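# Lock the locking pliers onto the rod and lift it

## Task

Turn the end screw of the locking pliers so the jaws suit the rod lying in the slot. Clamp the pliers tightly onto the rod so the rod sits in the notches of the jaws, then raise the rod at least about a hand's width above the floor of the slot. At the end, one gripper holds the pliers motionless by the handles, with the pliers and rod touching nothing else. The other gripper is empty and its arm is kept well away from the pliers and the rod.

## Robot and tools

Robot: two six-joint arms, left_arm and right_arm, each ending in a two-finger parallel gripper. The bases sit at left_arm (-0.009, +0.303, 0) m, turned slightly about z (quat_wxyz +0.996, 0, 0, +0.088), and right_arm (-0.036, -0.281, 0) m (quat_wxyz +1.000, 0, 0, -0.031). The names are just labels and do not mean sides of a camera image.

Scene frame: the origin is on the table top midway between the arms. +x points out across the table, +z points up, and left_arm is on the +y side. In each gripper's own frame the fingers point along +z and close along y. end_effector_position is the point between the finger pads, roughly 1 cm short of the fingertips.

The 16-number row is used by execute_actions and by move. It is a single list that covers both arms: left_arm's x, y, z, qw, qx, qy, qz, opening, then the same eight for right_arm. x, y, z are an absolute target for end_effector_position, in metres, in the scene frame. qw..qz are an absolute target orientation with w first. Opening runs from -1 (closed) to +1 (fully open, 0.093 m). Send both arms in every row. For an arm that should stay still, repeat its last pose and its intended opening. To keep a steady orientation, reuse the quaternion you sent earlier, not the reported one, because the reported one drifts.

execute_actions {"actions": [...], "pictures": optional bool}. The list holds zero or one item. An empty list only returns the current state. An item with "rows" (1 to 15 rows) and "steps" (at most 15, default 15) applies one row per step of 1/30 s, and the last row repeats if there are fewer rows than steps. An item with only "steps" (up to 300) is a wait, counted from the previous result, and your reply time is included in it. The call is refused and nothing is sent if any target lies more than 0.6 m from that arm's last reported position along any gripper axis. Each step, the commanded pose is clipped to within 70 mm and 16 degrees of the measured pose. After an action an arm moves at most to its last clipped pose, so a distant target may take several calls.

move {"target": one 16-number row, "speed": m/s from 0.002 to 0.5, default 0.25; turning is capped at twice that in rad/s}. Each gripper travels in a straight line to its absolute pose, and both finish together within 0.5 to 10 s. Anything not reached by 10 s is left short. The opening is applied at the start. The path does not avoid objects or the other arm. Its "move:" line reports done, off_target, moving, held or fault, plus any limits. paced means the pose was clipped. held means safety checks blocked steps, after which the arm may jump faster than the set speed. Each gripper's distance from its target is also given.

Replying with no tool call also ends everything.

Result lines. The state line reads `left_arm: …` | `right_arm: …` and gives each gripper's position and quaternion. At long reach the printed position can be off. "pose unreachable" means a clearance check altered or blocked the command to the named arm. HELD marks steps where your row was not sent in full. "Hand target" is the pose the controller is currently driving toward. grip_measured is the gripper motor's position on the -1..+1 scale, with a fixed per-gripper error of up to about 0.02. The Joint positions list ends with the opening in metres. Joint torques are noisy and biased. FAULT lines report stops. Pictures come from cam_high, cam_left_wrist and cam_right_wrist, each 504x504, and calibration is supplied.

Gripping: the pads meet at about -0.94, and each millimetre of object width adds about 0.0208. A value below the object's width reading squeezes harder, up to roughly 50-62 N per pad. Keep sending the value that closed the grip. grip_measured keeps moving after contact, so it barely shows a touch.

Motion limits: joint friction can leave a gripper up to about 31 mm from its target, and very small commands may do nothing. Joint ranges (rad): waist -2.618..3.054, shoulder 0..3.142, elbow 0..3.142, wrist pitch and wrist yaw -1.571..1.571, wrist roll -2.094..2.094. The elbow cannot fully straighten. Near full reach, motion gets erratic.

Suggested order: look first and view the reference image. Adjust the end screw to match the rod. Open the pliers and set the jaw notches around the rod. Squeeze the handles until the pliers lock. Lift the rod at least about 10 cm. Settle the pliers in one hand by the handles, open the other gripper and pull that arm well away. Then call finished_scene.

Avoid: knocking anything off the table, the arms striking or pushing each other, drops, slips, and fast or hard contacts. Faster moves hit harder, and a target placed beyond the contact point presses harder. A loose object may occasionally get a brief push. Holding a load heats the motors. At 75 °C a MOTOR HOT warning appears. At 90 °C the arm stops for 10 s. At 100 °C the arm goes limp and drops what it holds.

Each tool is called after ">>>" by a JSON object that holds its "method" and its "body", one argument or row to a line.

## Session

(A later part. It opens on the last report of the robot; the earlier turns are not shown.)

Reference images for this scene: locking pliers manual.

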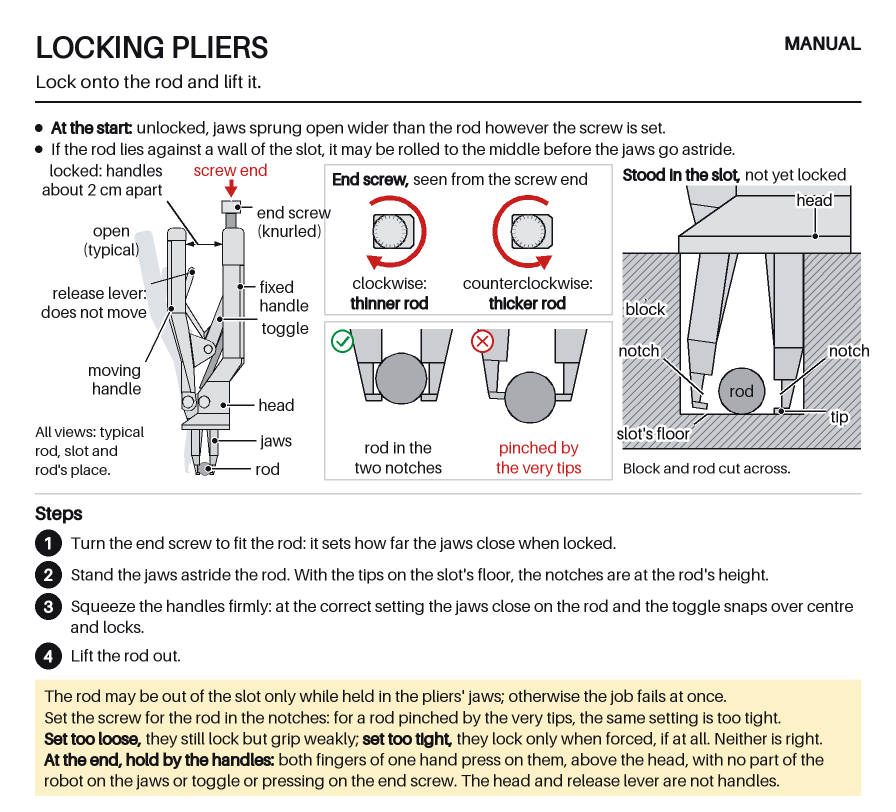

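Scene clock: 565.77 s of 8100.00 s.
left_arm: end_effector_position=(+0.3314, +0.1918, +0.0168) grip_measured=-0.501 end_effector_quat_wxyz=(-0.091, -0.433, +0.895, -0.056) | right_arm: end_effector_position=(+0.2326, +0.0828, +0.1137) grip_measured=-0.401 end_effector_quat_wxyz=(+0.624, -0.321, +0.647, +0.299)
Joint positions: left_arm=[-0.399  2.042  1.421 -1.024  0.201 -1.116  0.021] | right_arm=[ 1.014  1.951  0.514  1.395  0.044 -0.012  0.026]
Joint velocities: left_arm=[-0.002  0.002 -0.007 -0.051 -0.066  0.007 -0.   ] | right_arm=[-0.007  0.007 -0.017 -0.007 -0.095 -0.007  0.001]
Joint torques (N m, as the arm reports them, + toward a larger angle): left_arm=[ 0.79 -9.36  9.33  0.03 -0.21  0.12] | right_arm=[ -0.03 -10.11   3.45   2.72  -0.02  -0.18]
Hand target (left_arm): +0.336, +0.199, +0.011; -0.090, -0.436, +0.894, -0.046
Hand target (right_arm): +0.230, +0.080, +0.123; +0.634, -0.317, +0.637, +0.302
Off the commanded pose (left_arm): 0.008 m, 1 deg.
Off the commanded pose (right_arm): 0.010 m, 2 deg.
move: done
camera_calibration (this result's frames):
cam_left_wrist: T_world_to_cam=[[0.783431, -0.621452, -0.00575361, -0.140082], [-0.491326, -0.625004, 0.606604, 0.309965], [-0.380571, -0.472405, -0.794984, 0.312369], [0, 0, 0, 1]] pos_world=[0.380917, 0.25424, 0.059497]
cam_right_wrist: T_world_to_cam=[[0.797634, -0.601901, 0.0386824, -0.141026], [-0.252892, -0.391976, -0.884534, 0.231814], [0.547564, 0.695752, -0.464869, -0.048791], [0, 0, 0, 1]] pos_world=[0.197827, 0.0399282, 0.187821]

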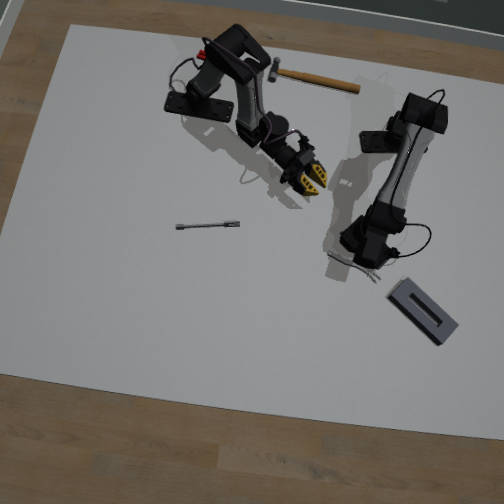

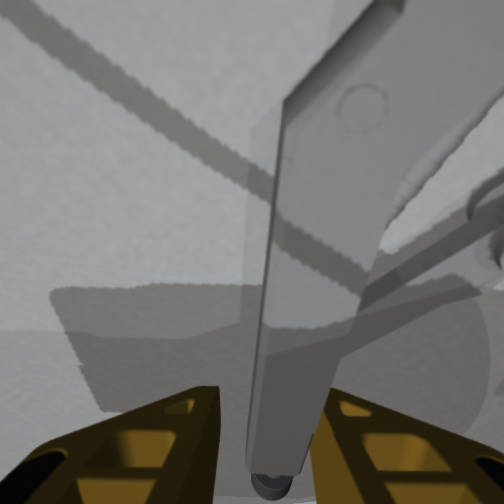

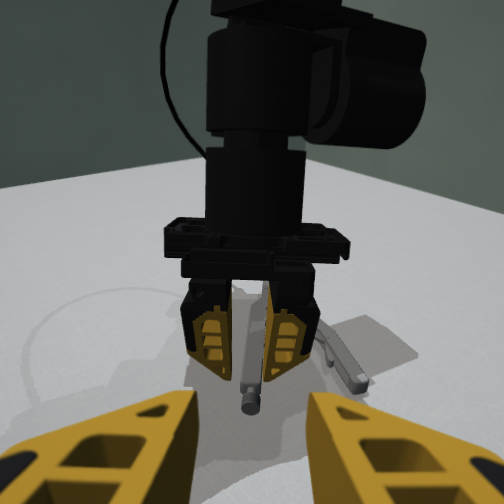

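>>> {"method": "execute_actions", "body": {
  "actions": [
    {"rows":[[0.338,0.200,0.004,-0.094,-0.436,0.894,-0.046,-0.5,0.23,0.08,0.123,0.634,-0.317,0.637,0.302,-0.4],[0.338,0.200,0.004,-0.094,-0.436,0.894,-0.046,-0.5,0.23,0.08,0.123,0.634,-0.317,0.637,0.302,-0.4],[0.338,0.200,0.004,-0.094,-0.436,0.894,-0.046,-0.5,0.23,0.08,0.123,0.634,-0.317,0.637,0.302,-0.4],[0.338,0.200,0.004,-0.094,-0.436,0.894,-0.046,-0.5,0.23,0.08,0.123,0.634,-0.317,0.637,0.302,-0.4],[0.338,0.200,0.004,-0.094,-0.436,0.894,-0.046,-0.5,0.23,0.08,0.123,0.634,-0.317,0.637,0.302,-0.4],[0.338,0.200,0.004,-0.094,-0.436,0.894,-0.046,-0.5,0.23,0.08,0.123,0.634,-0.317,0.637,0.302,-0.4],[0.338,0.200,0.004,-0.094,-0.436,0.894,-0.046,-0.5,0.23,0.08,0.123,0.634,-0.317,0.637,0.302,-0.4],[0.338,0.200,0.004,-0.094,-0.436,0.894,-0.046,-0.6,0.23,0.08,0.123,0.634,-0.317,0.637,0.302,-0.4],[0.338,0.200,0.004,-0.094,-0.436,0.894,-0.046,-0.67,0.23,0.08,0.123,0.634,-0.317,0.637,0.302,-0.4],[0.338,0.200,0.004,-0.094,-0.436,0.894,-0.046,-0.75,0.23,0.08,0.123,0.634,-0.317,0.637,0.302,-0.4],[0.338,0.200,0.004,-0.094,-0.436,0.894,-0.046,-0.9,0.23,0.08,0.123,0.634,-0.317,0.637,0.302,-0.4]],"steps":15}
  ],
  "pictures": false
}}

>>> {"method": "move", "body": {
  "target": [0.338,0.200,0.14,-0.094,-0.436,0.894,-0.046,-0.9,0.27,0.138,0.13,0.634,-0.317,0.637,0.302,-0.5],
  "speed": 0.08
}}

Scene clock: 572.97 s of 8100.00 s.
left_arm: end_effector_position=(+0.3334, +0.1909, +0.0162) grip_measured=-0.834 end_effector_quat_wxyz=(-0.096, -0.431, +0.895, -0.064) | right_arm: end_effector_position=(+0.2326, +0.0828, +0.1137) grip_measured=-0.401 end_effector_quat_wxyz=(+0.624, -0.321, +0.647, +0.299)
Joint positions: left_arm=[-0.392  2.049  1.427 -1.022  0.219 -1.106  0.005] | right_arm=[ 1.014  1.951  0.514  1.395  0.044 -0.012  0.026]
Joint velocities: left_arm=[ 0.002  0.002  0.002  0.007 -0.037 -0.022  0.   ] | right_arm=[ 0.002 -0.022  0.017 -0.037 -0.037  0.007  0.   ]
Joint torques (N m, as the arm reports them, + toward a larger angle): left_arm=[ 0.6  -8.24  8.82  0.16 -0.38  0.1 ] | right_arm=[ -0.02 -10.08   3.49   2.73  -0.03  -0.17]
Hand target (left_arm): +0.338, +0.200, +0.004; -0.094, -0.436, +0.894, -0.046
Hand target (right_arm): +0.230, +0.080, +0.123; +0.634, -0.317, +0.637, +0.302
Off the commanded pose (left_arm): 0.016 m, 2 deg.
Off the commanded pose (right_arm): 0.010 m, 2 deg.
Steps of this call (steps 1 to 201: nothing new was sent; steps 202 to 216: all 15 steps of this action). Readings (end_effector_position):
202: left_arm (+0.3313, +0.1920, +0.0162) | right_arm (+0.2326, +0.0828, +0.1137)
203: left_arm (+0.3314, +0.1920, +0.0160) | right_arm (+0.2326, +0.0828, +0.1137)
205: left_arm (+0.3314, +0.1920, +0.0161) | right_arm (+0.2326, +0.0828, +0.1137)
209: left_arm (+0.3319, +0.1918, +0.0161) | right_arm (+0.2326, +0.0828, +0.1137)
216: the state above

Scene clock: 575.30 s of 8100.00 s.
left_arm: end_effector_position=(+0.3308, +0.1956, +0.1301) grip_measured=-0.834 end_effector_quat_wxyz=(-0.107, -0.433, +0.894, -0.040) | right_arm: end_effector_position=(+0.2690, +0.1332, +0.1309) grip_measured=-0.498 end_effector_quat_wxyz=(+0.635, -0.315, +0.637, +0.304)
Joint positions: left_arm=[-0.392  2.008  1.827 -1.51   0.195 -1.106  0.005] | right_arm=[ 1.014  2.044  0.783  1.252  0.046 -0.012  0.021]
Joint velocities: left_arm=[-0.002 -0.012  0.002 -0.007 -0.022 -0.125 -0.   ] | right_arm=[-0.002  0.007  0.007 -0.007 -0.066  0.066  0.001]
Joint torques (N m, as the arm reports them, + toward a larger angle): left_arm=[  0.53 -13.06  10.76  -0.13  -0.09   0.07] | right_arm=[ 0.36 -8.88  7.01  2.32  0.   -0.19]
Hand target (left_arm): +0.336, +0.201, +0.140; -0.094, -0.436, +0.894, -0.046
Hand target (right_arm): +0.269, +0.139, +0.129; +0.634, -0.317, +0.637, +0.302
Off the commanded pose (left_arm): 0.013 m, 2 deg.
Off the commanded pose (right_arm): 0.005 m, 0 deg.
move: off_target (left_arm)
camera_calibration (this result's frames):
cam_left_wrist: T_world_to_cam=[[0.779939, -0.62398, -0.0484189, -0.129408], [-0.467273, -0.632036, 0.618212, 0.235212], [-0.416355, -0.459543, -0.784519, 0.411889], [0, 0, 0, 1]] pos_world=[0.38233, 0.257195, 0.171458]
cam_right_wrist: T_world_to_cam=[[0.795779, -0.604405, 0.037821, -0.139376], [-0.237193, -0.368542, -0.898842, 0.27048], [0.557203, 0.706308, -0.436638, -0.103453], [0, 0, 0, 1]] pos_world=[0.232713, 0.0885133, 0.203219]

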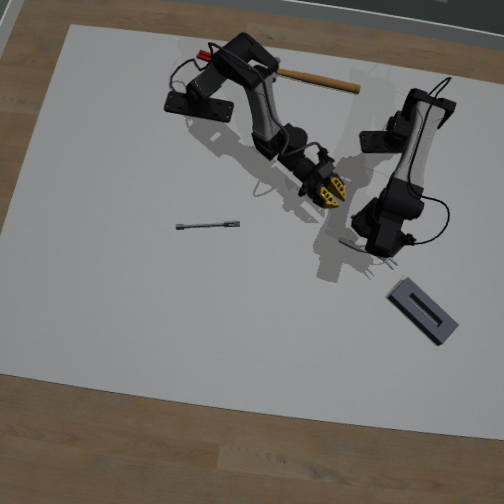

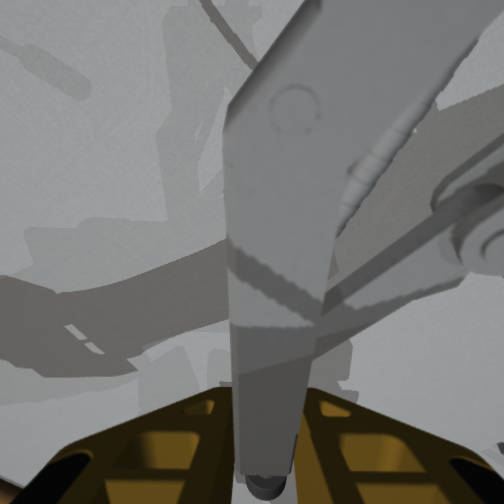

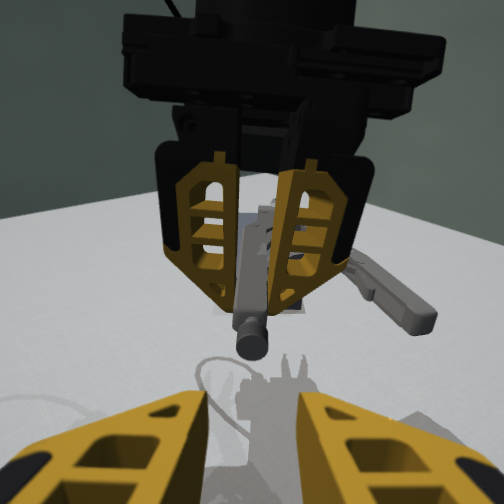

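>>> {"method": "move", "body": {
  "target": [0.338,0.200,0.14,-0.094,-0.436,0.894,-0.046,-0.9,0.286,0.158,0.118,0.634,-0.317,0.637,0.302,-0.5],
  "speed": 0.04
}}

Scene clock: 580.00 s of 8100.00 s.
left_arm: end_effector_position=(+0.3297, +0.1959, +0.1302) grip_measured=-0.834 end_effector_quat_wxyz=(-0.109, -0.433, +0.894, -0.038) | right_arm: end_effector_position=(+0.2836, +0.1537, +0.1188) grip_measured=-0.498 end_effector_quat_wxyz=(+0.634, -0.315, +0.638, +0.304)
Joint positions: left_arm=[-0.392  2.008  1.827 -1.515  0.195 -1.106  0.005] | right_arm=[ 1.014  2.144  0.894  1.238  0.046 -0.012  0.021]
Joint velocities: left_arm=[-0.012  0.002 -0.002 -0.066  0.007  0.022  0.001] | right_arm=[ 0.002  0.007 -0.002  0.007 -0.095 -0.051 -0.   ]
Joint torques (N m, as the arm reports them, + toward a larger angle): left_arm=[  0.72 -12.2   11.78  -0.13  -0.09   0.07] | right_arm=[-0.05 -9.85  7.4   2.34 -0.05 -0.19]
Hand target (left_arm): +0.337, +0.200, +0.140; -0.094, -0.436, +0.894, -0.046
Hand target (right_arm): +0.285, +0.158, +0.118; +0.634, -0.317, +0.637, +0.302
Off the commanded pose (left_arm): 0.013 m, 2 deg.
Off the commanded pose (right_arm): 0.005 m, 0 deg.
move: off_target (left_arm)
camera_calibration (this result's frames):
cam_left_wrist: T_world_to_cam=[[0.779688, -0.623948, -0.0526848, -0.127768], [-0.464586, -0.632849, 0.619404, 0.23395], [-0.419818, -0.458465, -0.783302, 0.412456], [0, 0, 0, 1]] pos_world=[0.381465, 0.257431, 0.171437]
cam_right_wrist: T_world_to_cam=[[0.795821, -0.604346, 0.0378788, -0.138183], [-0.238188, -0.369937, -0.898005, 0.271062], [0.556719, 0.705629, -0.438351, -0.130928], [0, 0, 0, 1]] pos_world=[0.247423, 0.109152, 0.191256]

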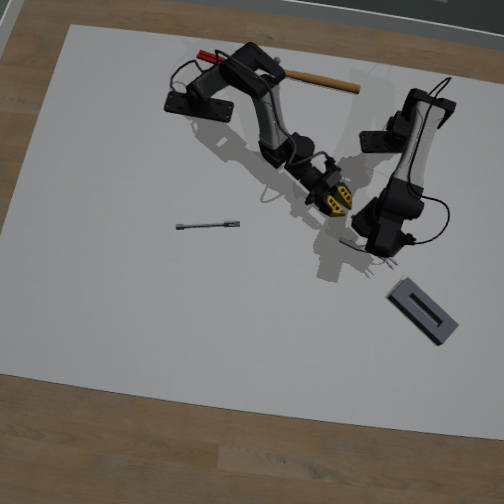

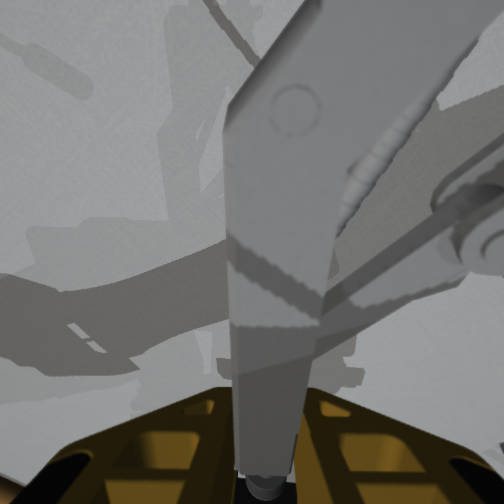

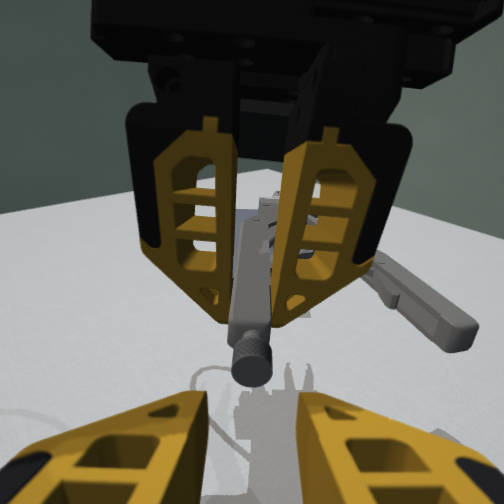

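>>> {"method": "move", "body": {
  "target": [0.338,0.200,0.14,-0.094,-0.436,0.894,-0.046,-0.9,0.295,0.170,0.116,0.634,-0.317,0.637,0.302,-0.5],
  "speed": 0.03
}}

Scene clock: 584.80 s of 8100.00 s.
left_arm: end_effector_position=(+0.3297, +0.1959, +0.1302) grip_measured=-0.834 end_effector_quat_wxyz=(-0.109, -0.433, +0.894, -0.038) | right_arm: end_effector_position=(+0.2925, +0.1662, +0.1177) grip_measured=-0.498 end_effector_quat_wxyz=(+0.635, -0.315, +0.637, +0.304)
Joint positions: left_arm=[-0.392  2.008  1.827 -1.515  0.194 -1.106  0.005] | right_arm=[ 1.014  2.184  0.965  1.21   0.046 -0.012  0.021]
Joint velocities: left_arm=[ 0.007 -0.022 -0.002 -0.007 -0.007 -0.037  0.   ] | right_arm=[-0.002 -0.002 -0.017  0.037  0.022 -0.022 -0.   ]
Joint torques (N m, as the arm reports them, + toward a larger angle): left_arm=[  0.6  -12.42  11.77  -0.19  -0.12   0.06] | right_arm=[ -0.17 -10.34   7.27   2.35  -0.06  -0.18]
Hand target (left_arm): +0.337, +0.200, +0.140; -0.093, -0.436, +0.894, -0.046
Hand target (right_arm): +0.295, +0.170, +0.116; +0.634, -0.317, +0.637, +0.302
Off the commanded pose (left_arm): 0.013 m, 2 deg.
Off the commanded pose (right_arm): 0.005 m, 0 deg.
move: off_target (left_arm)
camera_calibration (this result's frames):
cam_left_wrist: T_world_to_cam=[[0.779662, -0.623966, -0.0528523, -0.127705], [-0.464666, -0.633056, 0.619133, 0.234105], [-0.419776, -0.458156, -0.783506, 0.412432], [0, 0, 0, 1]] pos_world=[0.381477, 0.257475, 0.171451]
cam_right_wrist: T_world_to_cam=[[0.79577, -0.604417, 0.0378094, -0.137643], [-0.236994, -0.368262, -0.899009, 0.276284], [0.5573, 0.706444, -0.436295, -0.145706], [0, 0, 0, 1]] pos_world=[0.256212, 0.121484, 0.190015]

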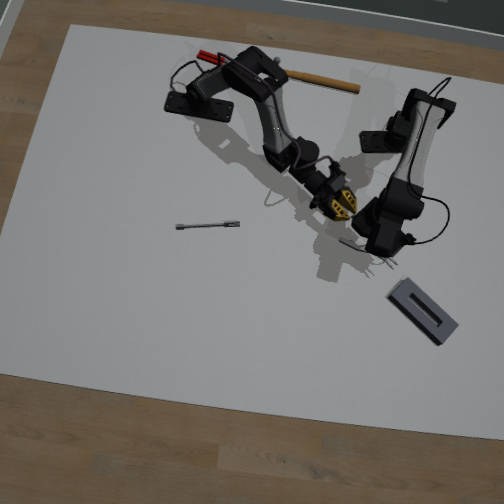

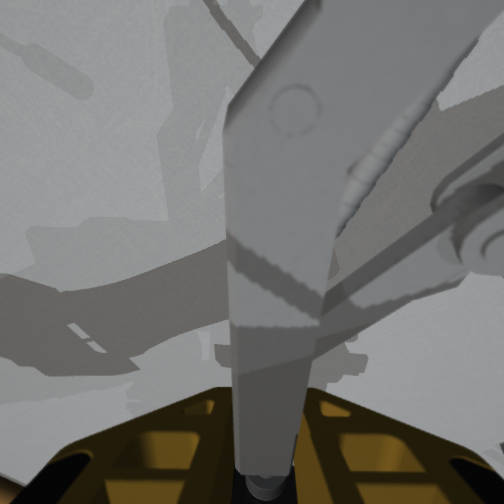

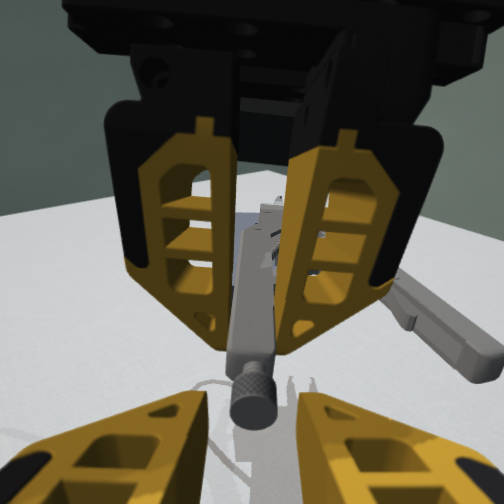

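>>> {"method": "move", "body": {
  "target": [0.338,0.200,0.14,-0.094,-0.436,0.894,-0.046,-0.9,0.3025,0.1795,0.112,0.634,-0.317,0.637,0.302,-0.5],
  "speed": 0.02
}}

Scene clock: 588.83 s of 8100.00 s.
left_arm: end_effector_position=(+0.3297, +0.1959, +0.1302) grip_measured=-0.834 end_effector_quat_wxyz=(-0.109, -0.433, +0.894, -0.038) | right_arm: end_effector_position=(+0.2995, +0.1759, +0.1131) grip_measured=-0.498 end_effector_quat_wxyz=(+0.634, -0.315, +0.638, +0.304)
Joint positions: left_arm=[-0.392  2.008  1.827 -1.515  0.194 -1.106  0.005] | right_arm=[ 1.014  2.225  1.021  1.192  0.046 -0.012  0.021]
Joint velocities: left_arm=[-0.007 -0.007  0.012  0.051  0.066 -0.037 -0.   ] | right_arm=[-0.017 -0.002  0.022 -0.007 -0.022  0.007 -0.   ]
Joint torques (N m, as the arm reports them, + toward a larger angle): left_arm=[  0.7  -12.19  11.73  -0.19  -0.09   0.11] | right_arm=[ -0.33 -10.75   7.34   2.35  -0.09  -0.18]
Hand target (left_arm): +0.337, +0.200, +0.140; -0.093, -0.436, +0.894, -0.046
Hand target (right_arm): +0.302, +0.179, +0.112; +0.634, -0.317, +0.637, +0.302
Off the commanded pose (left_arm): 0.013 m, 2 deg.
Off the commanded pose (right_arm): 0.005 m, 0 deg.
move: off_target (left_arm)
camera_calibration (this result's frames):
cam_left_wrist: T_world_to_cam=[[0.779662, -0.623966, -0.0528523, -0.127705], [-0.464666, -0.633056, 0.619133, 0.234105], [-0.419776, -0.458156, -0.783506, 0.412432], [0, 0, 0, 1]] pos_world=[0.381477, 0.257475, 0.171451]
cam_right_wrist: T_world_to_cam=[[0.795812, -0.604358, 0.0378672, -0.137136], [-0.237989, -0.369658, -0.898173, 0.277889], [0.556816, 0.705765, -0.438009, -0.158036], [0, 0, 0, 1]] pos_world=[0.263266, 0.131381, 0.185564]

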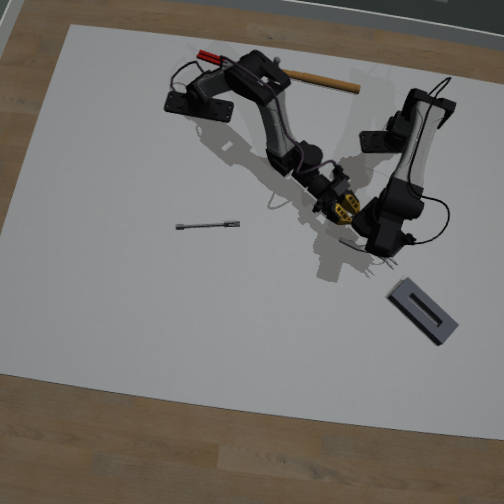

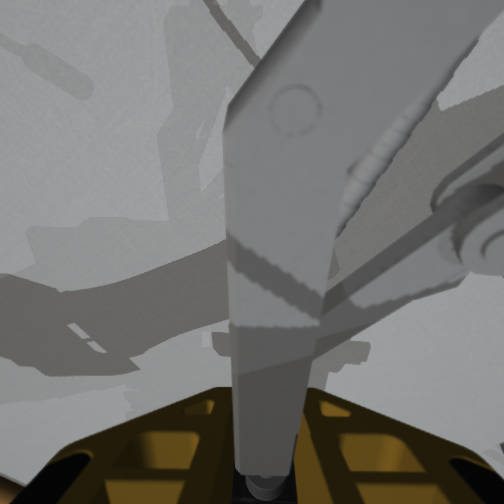

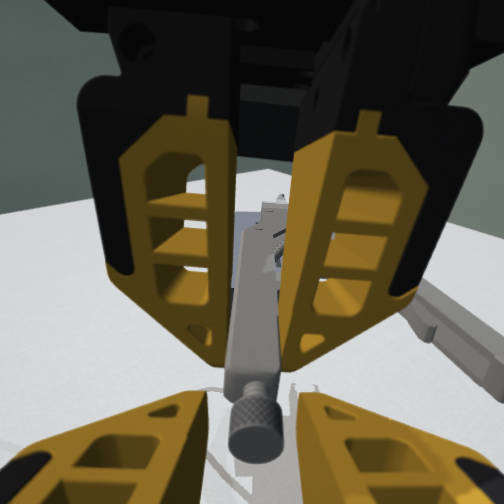

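>>> {"method": "move", "body": {
  "target": [0.338,0.200,0.14,-0.094,-0.436,0.894,-0.046,-0.9,0.299,0.175,0.112,0.634,-0.317,0.637,0.302,-0.5],
  "speed": 0.02
}}

>>> {"method": "execute_actions", "body": {
  "actions": [
    {"rows":[[0.338,0.200,0.14,-0.094,-0.436,0.894,-0.046,-0.9,0.299,0.175,0.112,0.634,-0.317,0.637,0.302,-0.62],[0.338,0.200,0.14,-0.094,-0.436,0.894,-0.046,-0.9,0.299,0.175,0.112,0.634,-0.317,0.637,0.302,-0.7],[0.338,0.200,0.14,-0.094,-0.436,0.894,-0.046,-0.9,0.299,0.175,0.112,0.634,-0.317,0.637,0.302,-0.77],[0.338,0.200,0.14,-0.094,-0.436,0.894,-0.046,-0.9,0.299,0.175,0.112,0.634,-0.317,0.637,0.302,-0.85]],"steps":12}
  ]
}}

Scene clock: 594.63 s of 8100.00 s.
left_arm: end_effector_position=(+0.3297, +0.1960, +0.1302) grip_measured=-0.834 end_effector_quat_wxyz=(-0.109, -0.433, +0.894, -0.038) | right_arm: end_effector_position=(+0.2995, +0.1759, +0.1129) grip_measured=-0.498 end_effector_quat_wxyz=(+0.634, -0.315, +0.638, +0.303)
Joint positions: left_arm=[-0.392  2.008  1.827 -1.515  0.194 -1.106  0.005] | right_arm=[ 1.014  2.225  1.021  1.191  0.046 -0.012  0.021]
Joint velocities: left_arm=[-0.022 -0.007 -0.002 -0.037 -0.066  0.007 -0.001] | right_arm=[-0.007 -0.002  0.002  0.051 -0.022  0.051  0.001]
Joint torques (N m, as the arm reports them, + toward a larger angle): left_arm=[  0.63 -12.35  11.8   -0.13  -0.12   0.05] | right_arm=[ -0.32 -11.97   5.38   2.49  -0.08  -0.19]
Hand target (left_arm): +0.337, +0.200, +0.140; -0.093, -0.436, +0.894, -0.045
Hand target (right_arm): +0.299, +0.175, +0.112; +0.634, -0.317, +0.637, +0.302
Off the commanded pose (left_arm): 0.013 m, 2 deg.
Off the commanded pose (right_arm): 0.001 m, 0 deg.
move: off_target (left_arm)
camera_calibration (this result's frames):
cam_left_wrist: T_world_to_cam=[[0.779617, -0.623979, -0.0533613, -0.127511], [-0.464516, -0.633313, 0.618982, 0.234141], [-0.420027, -0.457782, -0.78359, 0.412456], [0, 0, 0, 1]] pos_world=[0.381415, 0.257535, 0.171463]
cam_right_wrist: T_world_to_cam=[[0.795829, -0.604335, 0.0378903, -0.13714], [-0.238387, -0.370216, -0.897837, 0.277901], [0.556622, 0.705493, -0.438694, -0.157932], [0, 0, 0, 1]] pos_world=[0.263296, 0.131424, 0.185423]

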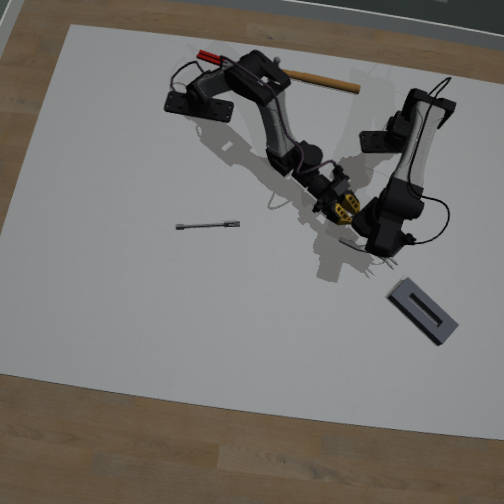

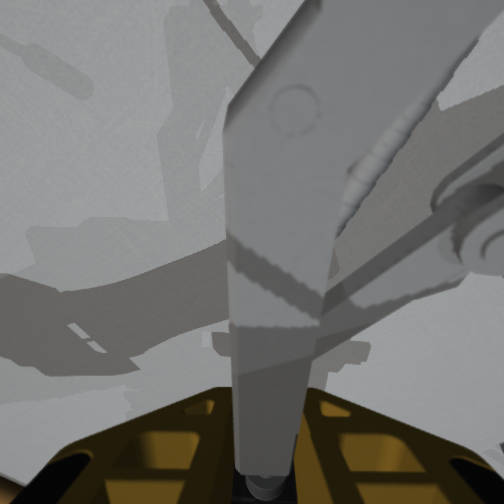

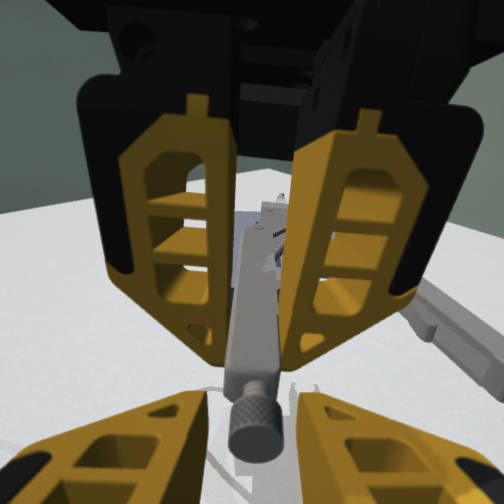

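Scene clock: 595.03 s of 8100.00 s.
left_arm: end_effector_position=(+0.3291, +0.1965, +0.1302) grip_measured=-0.834 end_effector_quat_wxyz=(-0.110, -0.434, +0.894, -0.037) | right_arm: end_effector_position=(+0.2995, +0.1759, +0.1129) grip_measured=-0.837 end_effector_quat_wxyz=(+0.634, -0.315, +0.638, +0.303)
Joint positions: left_arm=[-0.391  2.008  1.827 -1.518  0.194 -1.106  0.005] | right_arm=[ 1.014  2.225  1.021  1.191  0.046 -0.012  0.005]
Joint velocities: left_arm=[-0.012  0.007 -0.007  0.007  0.022  0.007  0.   ] | right_arm=[ 0.007  0.007 -0.002 -0.022  0.022 -0.007  0.   ]
Joint torques (N m, as the arm reports them, + toward a larger angle): left_arm=[  0.61 -12.22  11.68  -0.12  -0.09   0.1 ] | right_arm=[ -0.36 -11.88   5.43   2.5   -0.09  -0.2 ]
Hand target (left_arm): +0.337, +0.200, +0.140; -0.094, -0.436, +0.894, -0.046
Hand target (right_arm): +0.299, +0.175, +0.112; +0.634, -0.317, +0.637, +0.302
Off the commanded pose (left_arm): 0.014 m, 2 deg.
Off the commanded pose (right_arm): 0.001 m, 0 deg.
Steps of this call (steps 1 to 12: all 12 steps of this action). Readings (end_effector_position):
1: left_arm (+0.3297, +0.1960, +0.1302) | right_arm (+0.2995, +0.1759, +0.1129)
2: left_arm (+0.3297, +0.1960, +0.1302) | right_arm (+0.2995, +0.1759, +0.1129)
4: left_arm (+0.3294, +0.1963, +0.1302) | right_arm (+0.2996, +0.1759, +0.1129)
8: left_arm (+0.3291, +0.1965, +0.1302) | right_arm (+0.2995, +0.1759, +0.1129)
12: the state above
camera_calibration (this result's frames):
cam_left_wrist: T_world_to_cam=[[0.779924, -0.623371, -0.0559188, -0.126702], [-0.462498, -0.634226, 0.619558, 0.233583], [-0.42168, -0.457346, -0.782956, 0.412874], [0, 0, 0, 1]] pos_world=[0.38095, 0.257989, 0.171459]
cam_right_wrist: T_world_to_cam=[[0.795829, -0.604335, 0.0378903, -0.13714], [-0.238387, -0.370216, -0.897837, 0.277901], [0.556622, 0.705493, -0.438694, -0.157932], [0, 0, 0, 1]] pos_world=[0.263296, 0.131424, 0.185423]

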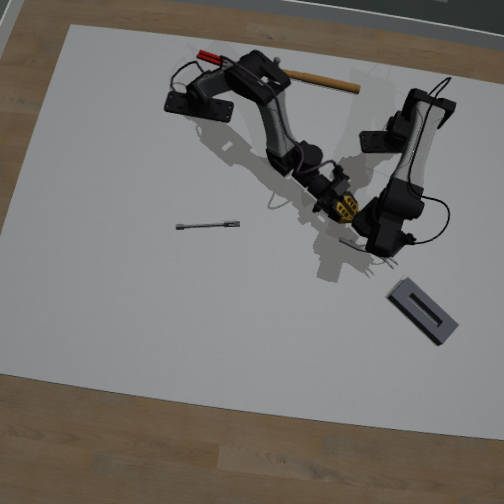

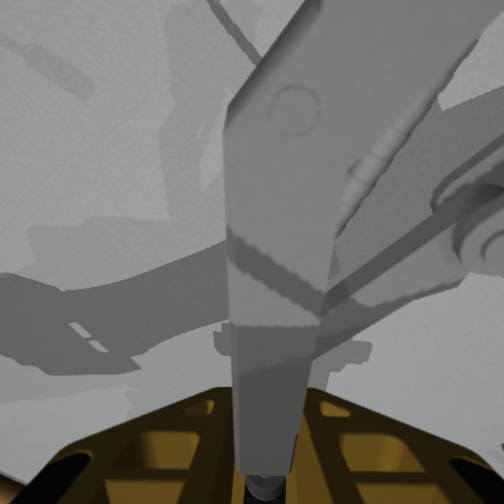

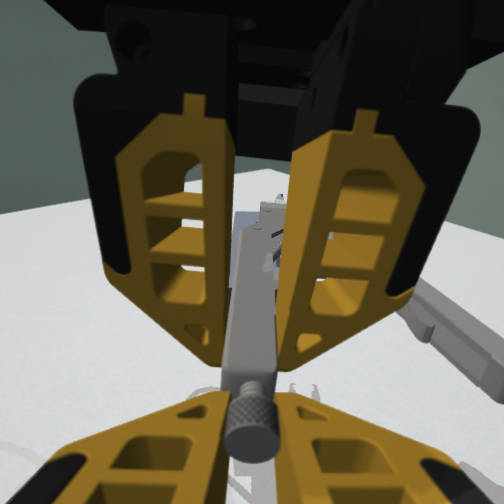

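Grips the head. Turn.

>>> {"method": "move", "body": {
  "target": [0.338,0.200,0.14,-0.094,-0.436,0.894,-0.046,-0.9,0.299,0.175,0.112,0.611,-0.704,0.106,-0.346,-0.85],
  "speed": 0.3
}}

Scene clock: 600.90 s of 8100.00 s.
left_arm: end_effector_position=(+0.3272, +0.1984, +0.1303) grip_measured=-0.834 end_effector_quat_wxyz=(-0.111, -0.434, +0.894, -0.031) | right_arm: end_effector_position=(+0.3007, +0.1749, +0.1184) grip_measured=-0.837 end_effector_quat_wxyz=(-0.619, +0.694, -0.114, +0.348)
Joint positions: left_arm=[-0.391  2.008  1.827 -1.528  0.185 -1.106  0.005] | right_arm=[ 1.014  2.225  1.021  1.213  0.056 -1.921  0.005]
Joint velocities: left_arm=[-0.027 -0.017  0.002  0.007 -0.095 -0.007  0.001] | right_arm=[-0.017  0.002 -0.012  0.007 -0.051 -0.037  0.001]
Joint torques (N m, as the arm reports them, + toward a larger angle): left_arm=[  0.62 -12.21  11.78  -0.06   0.02   0.07] | right_arm=[ -0.29 -11.96   5.38   2.22  -0.16  -0.23]
Hand target (left_arm): +0.337, +0.200, +0.140; -0.093, -0.436, +0.894, -0.045
Hand target (right_arm): +0.299, +0.175, +0.112; -0.611, +0.704, -0.106, +0.346
Off the commanded pose (left_arm): 0.015 m, 3 deg.
Off the commanded pose (right_arm): 0.007 m, 2 deg.
move: off_target (left_arm)
camera_calibration (this result's frames):
cam_left_wrist: T_world_to_cam=[[0.778707, -0.62364, -0.0684679, -0.121884], [-0.458712, -0.6404, 0.616012, 0.234381], [-0.428017, -0.448286, -0.784755, 0.413486], [0, 0, 0, 1]] pos_world=[0.379404, 0.259445, 0.171758]
cam_right_wrist: T_world_to_cam=[[-0.282613, 0.233663, 0.93034, -0.066904], [0.385902, -0.860234, 0.333282, 0.034982], [0.878186, 0.45321, 0.152942, -0.278145], [0, 0, 0, 1]] pos_world=[0.211855, 0.171783, 0.0931246]

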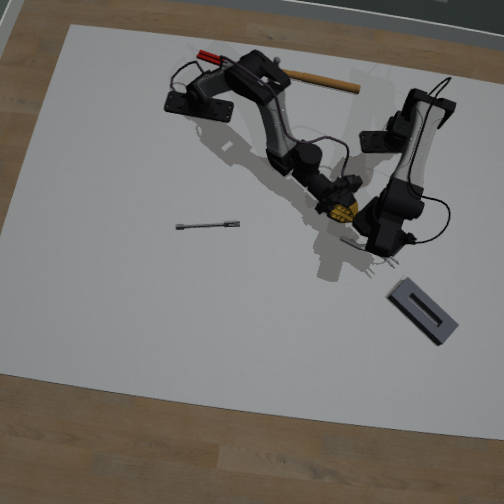

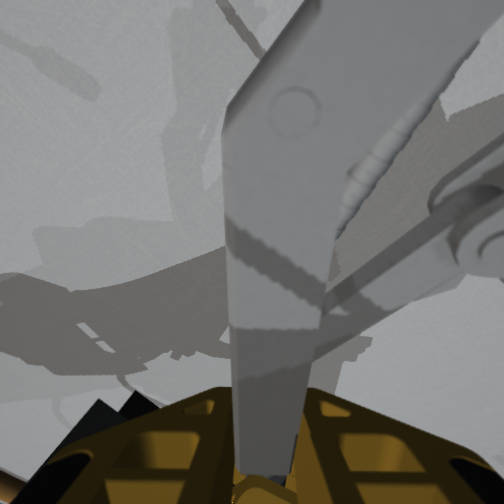

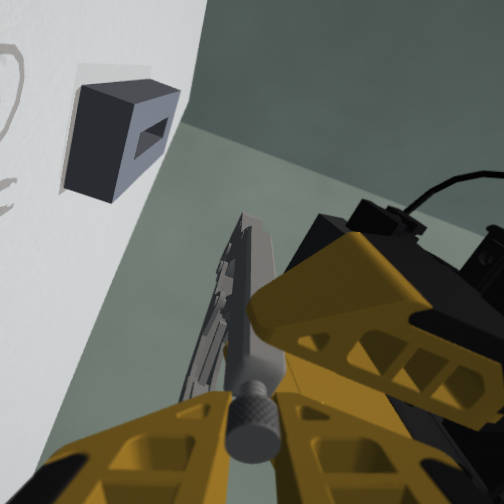

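>>> {"method": "execute_actions", "body": {
  "actions": [
    {"rows":[[0.338,0.200,0.14,-0.094,-0.436,0.894,-0.046,-0.9,0.300,0.175,0.117,0.611,-0.704,0.106,-0.346,-0.45]],"steps":8}
  ],
  "pictures": false
}}

>>> {"method": "move", "body": {
  "target": [0.338,0.200,0.14,-0.094,-0.436,0.894,-0.046,-0.9,0.300,0.175,0.117,0.634,-0.317,0.637,0.302,-0.45],
  "speed": 0.5
}}

>>> {"method": "move", "body": {
  "target": [0.338,0.200,0.14,-0.094,-0.436,0.894,-0.046,-0.9,0.300,0.175,0.117,0.116,0.340,0.625,0.693,-0.45],
  "speed": 0.5
}}

Scene clock: 612.83 s of 8100.00 s.
left_arm: end_effector_position=(+0.3301, +0.1985, +0.1331) grip_measured=-0.834 end_effector_quat_wxyz=(-0.106, -0.434, +0.894, -0.035) | right_arm: end_effector_position=(+0.3002, +0.1754, +0.1143) grip_measured=-0.452 end_effector_quat_wxyz=(-0.614, +0.701, -0.111, +0.346)
Joint positions: left_arm=[-0.389  2.008  1.839 -1.528  0.185 -1.106  0.005] | right_arm=[ 1.014  2.225  1.021  1.197  0.052 -1.926  0.024]
Joint velocities: left_arm=[-0.002 -0.012 -0.017 -0.066  0.037 -0.022 -0.001] | right_arm=[ 0.012 -0.002  0.017  0.007  0.051 -0.051 -0.001]
Joint torques (N m, as the arm reports them, + toward a larger angle): left_arm=[  0.37 -12.28  10.75  -0.01  -0.01   0.08] | right_arm=[ -0.62 -13.18   5.6    2.22  -0.13  -0.17]
Hand target (left_arm): +0.338, +0.200, +0.140; -0.093, -0.436, +0.894, -0.046
Hand target (right_arm): +0.300, +0.175, +0.117; -0.611, +0.704, -0.106, +0.346
Off the commanded pose (left_arm): 0.011 m, 2 deg.
Off the commanded pose (right_arm): 0.003 m, 1 deg.
Steps of this call (steps 1 to 350: nothing new was sent; steps 351 to 358: all 8 steps of this action). Readings (end_effector_position):
351: left_arm (+0.3272, +0.1984, +0.1303) | right_arm (+0.3007, +0.1749, +0.1184)
352: left_arm (+0.3273, +0.1985, +0.1303) | right_arm (+0.3006, +0.1751, +0.1176)
354: left_arm (+0.3286, +0.1984, +0.1317) | right_arm (+0.3004, +0.1752, +0.1151)
358: the state above

Scene clock: 615.70 s of 8100.00 s.
left_arm: end_effector_position=(+0.3302, +0.1984, +0.1330) grip_measured=-0.834 end_effector_quat_wxyz=(-0.106, -0.434, +0.894, -0.035) | right_arm: end_effector_position=(+0.2999, +0.1755, +0.1120) grip_measured=-0.451 end_effector_quat_wxyz=(+0.636, -0.320, +0.637, +0.297)
Joint positions: left_arm=[-0.389  2.008  1.839 -1.527  0.186 -1.106  0.005] | right_arm=[ 1.014  2.225  1.021  1.187  0.05  -0.027  0.024]
Joint velocities: left_arm=[-0.007 -0.002 -0.017  0.007  0.037 -0.051  0.   ] | right_arm=[ 0.012 -0.017 -0.002  0.007 -0.037  0.066 -0.001]
Joint torques (N m, as the arm reports them, + toward a larger angle): left_arm=[  0.42 -12.04  10.72  -0.03   0.03   0.07] | right_arm=[ -0.53 -13.3    5.64   2.39  -0.12  -0.01]
Hand target (left_arm): +0.338, +0.200, +0.140; -0.094, -0.436, +0.894, -0.046
Hand target (right_arm): +0.300, +0.175, +0.117; +0.634, -0.317, +0.637, +0.302
Off the commanded pose (left_arm): 0.011 m, 2 deg.
Off the commanded pose (right_arm): 0.005 m, 1 deg.
move: off_target (left_arm)
camera_calibration (this result's frames):
cam_left_wrist: T_world_to_cam=[[0.781002, -0.621979, -0.0563666, -0.126751], [-0.464791, -0.639155, 0.61274, 0.236221], [-0.417139, -0.452353, -0.788272, 0.414642], [0, 0, 0, 1]] pos_world=[0.381749, 0.25971, 0.174964]
cam_right_wrist: T_world_to_cam=[[0.793192, -0.606601, 0.053687, -0.138328], [-0.230664, -0.380864, -0.895397, 0.276319], [0.563596, 0.697838, -0.442019, -0.158701], [0, 0, 0, 1]] pos_world=[0.262901, 0.132078, 0.184693]

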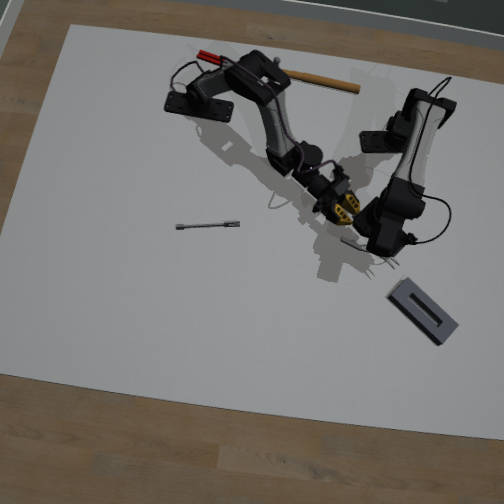

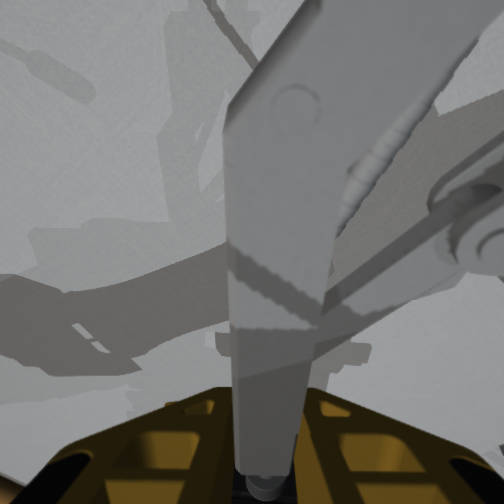

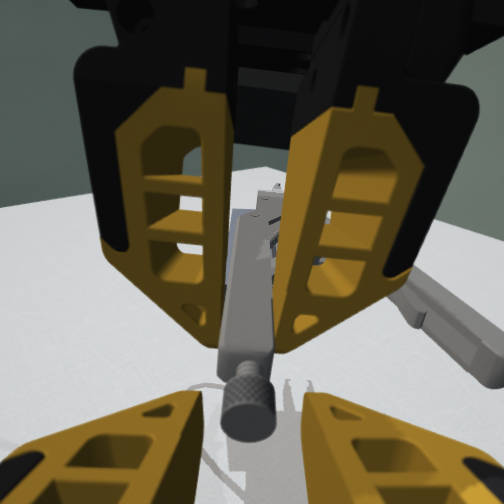

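Scene clock: 618.37 s of 8100.00 s.
left_arm: end_effector_position=(+0.3331, +0.1973, +0.1328) grip_measured=-0.834 end_effector_quat_wxyz=(-0.102, -0.434, +0.894, -0.040) | right_arm: end_effector_position=(+0.2976, +0.1774, +0.1143) grip_measured=-0.451 end_effector_quat_wxyz=(+0.116, +0.331, +0.628, +0.695)
Joint positions: left_arm=[-0.389  2.008  1.839 -1.514  0.189 -1.106  0.005] | right_arm=[1.014 2.225 1.021 1.197 0.032 1.891 0.024]
Joint velocities: left_arm=[-0.007 -0.022 -0.012  0.051 -0.007 -0.051 -0.   ] | right_arm=[-0.017  0.002 -0.002 -0.022 -0.022  0.007  0.   ]
Joint torques (N m, as the arm reports them, + toward a larger angle): left_arm=[  0.4  -12.1   10.72  -0.15  -0.04   0.08] | right_arm=[ -0.55 -13.16   5.68   2.24   0.02   0.  ]
Hand target (left_arm): +0.338, +0.200, +0.140; -0.093, -0.436, +0.894, -0.046
Hand target (right_arm): +0.300, +0.175, +0.117; +0.116, +0.340, +0.625, +0.693
Off the commanded pose (left_arm): 0.009 m, 1 deg.
Off the commanded pose (right_arm): 0.004 m, 1 deg.
move: done
camera_calibration (this result's frames):
cam_left_wrist: T_world_to_cam=[[0.781827, -0.621982, -0.0434145, -0.131753], [-0.471926, -0.635837, 0.610735, 0.239], [-0.407471, -0.457001, -0.790644, 0.413137], [0, 0, 0, 1]] pos_world=[0.38414, 0.258821, 0.174959]
cam_right_wrist: T_world_to_cam=[[-0.224999, 0.182604, -0.957095, 0.143096], [-0.947711, 0.187141, 0.258498, 0.259255], [0.226315, 0.965212, 0.130949, -0.170217], [0, 0, 0, 1]] pos_world=[0.316419, 0.0896484, 0.0922296]

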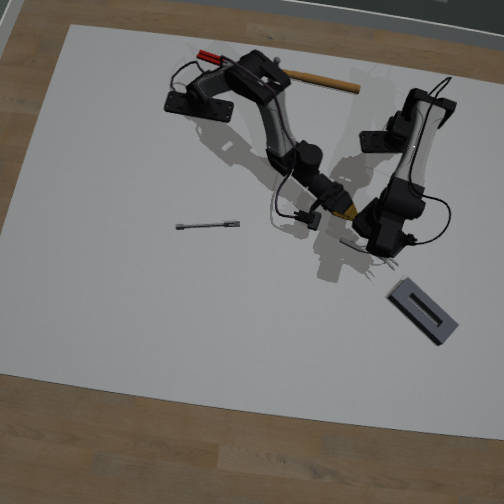

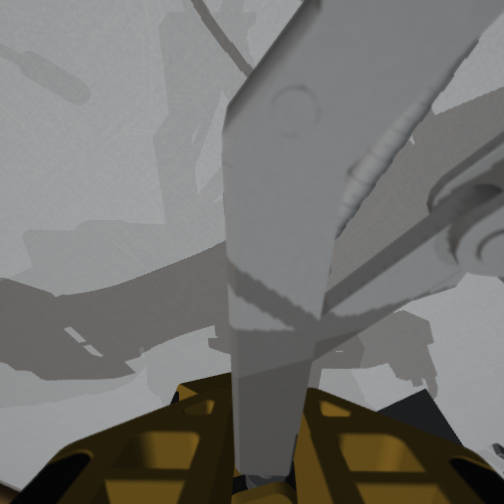

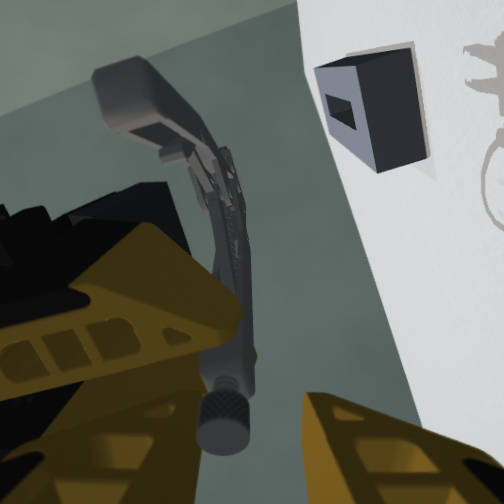

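>>> {"method": "move", "body": {
  "target": [0.338,0.200,0.14,-0.094,-0.436,0.894,-0.046,-0.9,0.300,0.175,0.127,0.116,0.340,0.625,0.693,-0.45],
  "speed": 0.03
}}

Scene clock: 621.30 s of 8100.00 s.
left_arm: end_effector_position=(+0.3329, +0.1973, +0.1328) grip_measured=-0.834 end_effector_quat_wxyz=(-0.102, -0.434, +0.894, -0.040) | right_arm: end_effector_position=(+0.2978, +0.1770, +0.1175) grip_measured=-0.451 end_effector_quat_wxyz=(+0.115, +0.335, +0.631, +0.690)
Joint positions: left_arm=[-0.389  2.008  1.839 -1.515  0.189 -1.106  0.005] | right_arm=[1.014 2.203 1.021 1.162 0.034 1.895 0.024]
Joint velocities: left_arm=[ 0.002  0.007  0.007 -0.081  0.007 -0.007  0.   ] | right_arm=[ 0.022  0.022 -0.012 -0.081  0.037  0.037 -0.002]
Joint torques (N m, as the arm reports them, + toward a larger angle): left_arm=[  0.41 -12.09  10.7   -0.12  -0.01   0.12] | right_arm=[ -0.5  -13.89   5.65   2.32   0.    -0.08]
Hand target (left_arm): +0.338, +0.200, +0.140; -0.094, -0.436, +0.894, -0.046
Hand target (right_arm): +0.300, +0.175, +0.127; +0.116, +0.340, +0.625, +0.693
Off the commanded pose (left_arm): 0.009 m, 1 deg.
Off the commanded pose (right_arm): 0.010 m, 1 deg.
move: done
camera_calibration (this result's frames):
cam_left_wrist: T_world_to_cam=[[0.781778, -0.621971, -0.0444393, -0.131358], [-0.471242, -0.635985, 0.611109, 0.238644], [-0.408355, -0.45681, -0.790298, 0.41329], [0, 0, 0, 1]] pos_world=[0.383921, 0.258868, 0.174947]
cam_right_wrist: T_world_to_cam=[[-0.23537, 0.174865, -0.956046, 0.150588], [-0.9443, 0.191637, 0.26753, 0.255829], [0.229995, 0.965763, 0.12002, -0.170233], [0, 0, 0, 1]] pos_world=[0.316176, 0.0890463, 0.095959]

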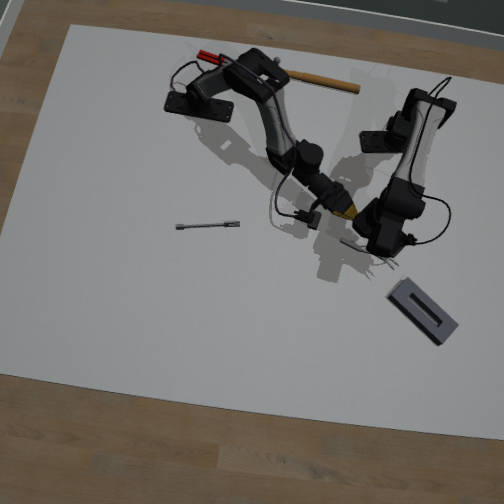

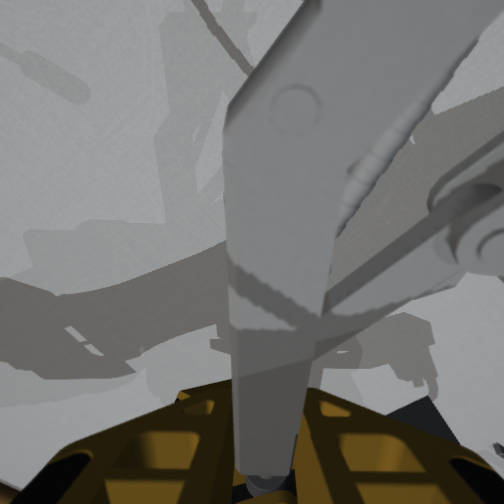

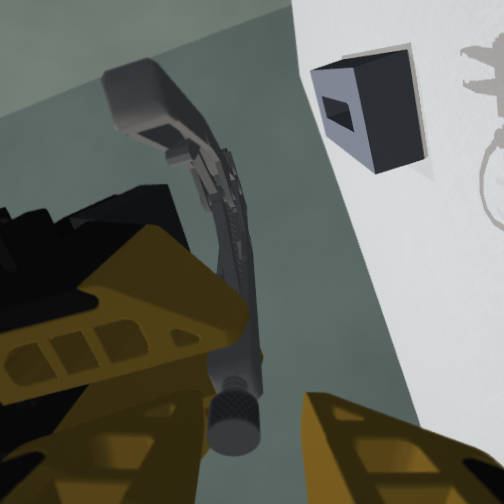

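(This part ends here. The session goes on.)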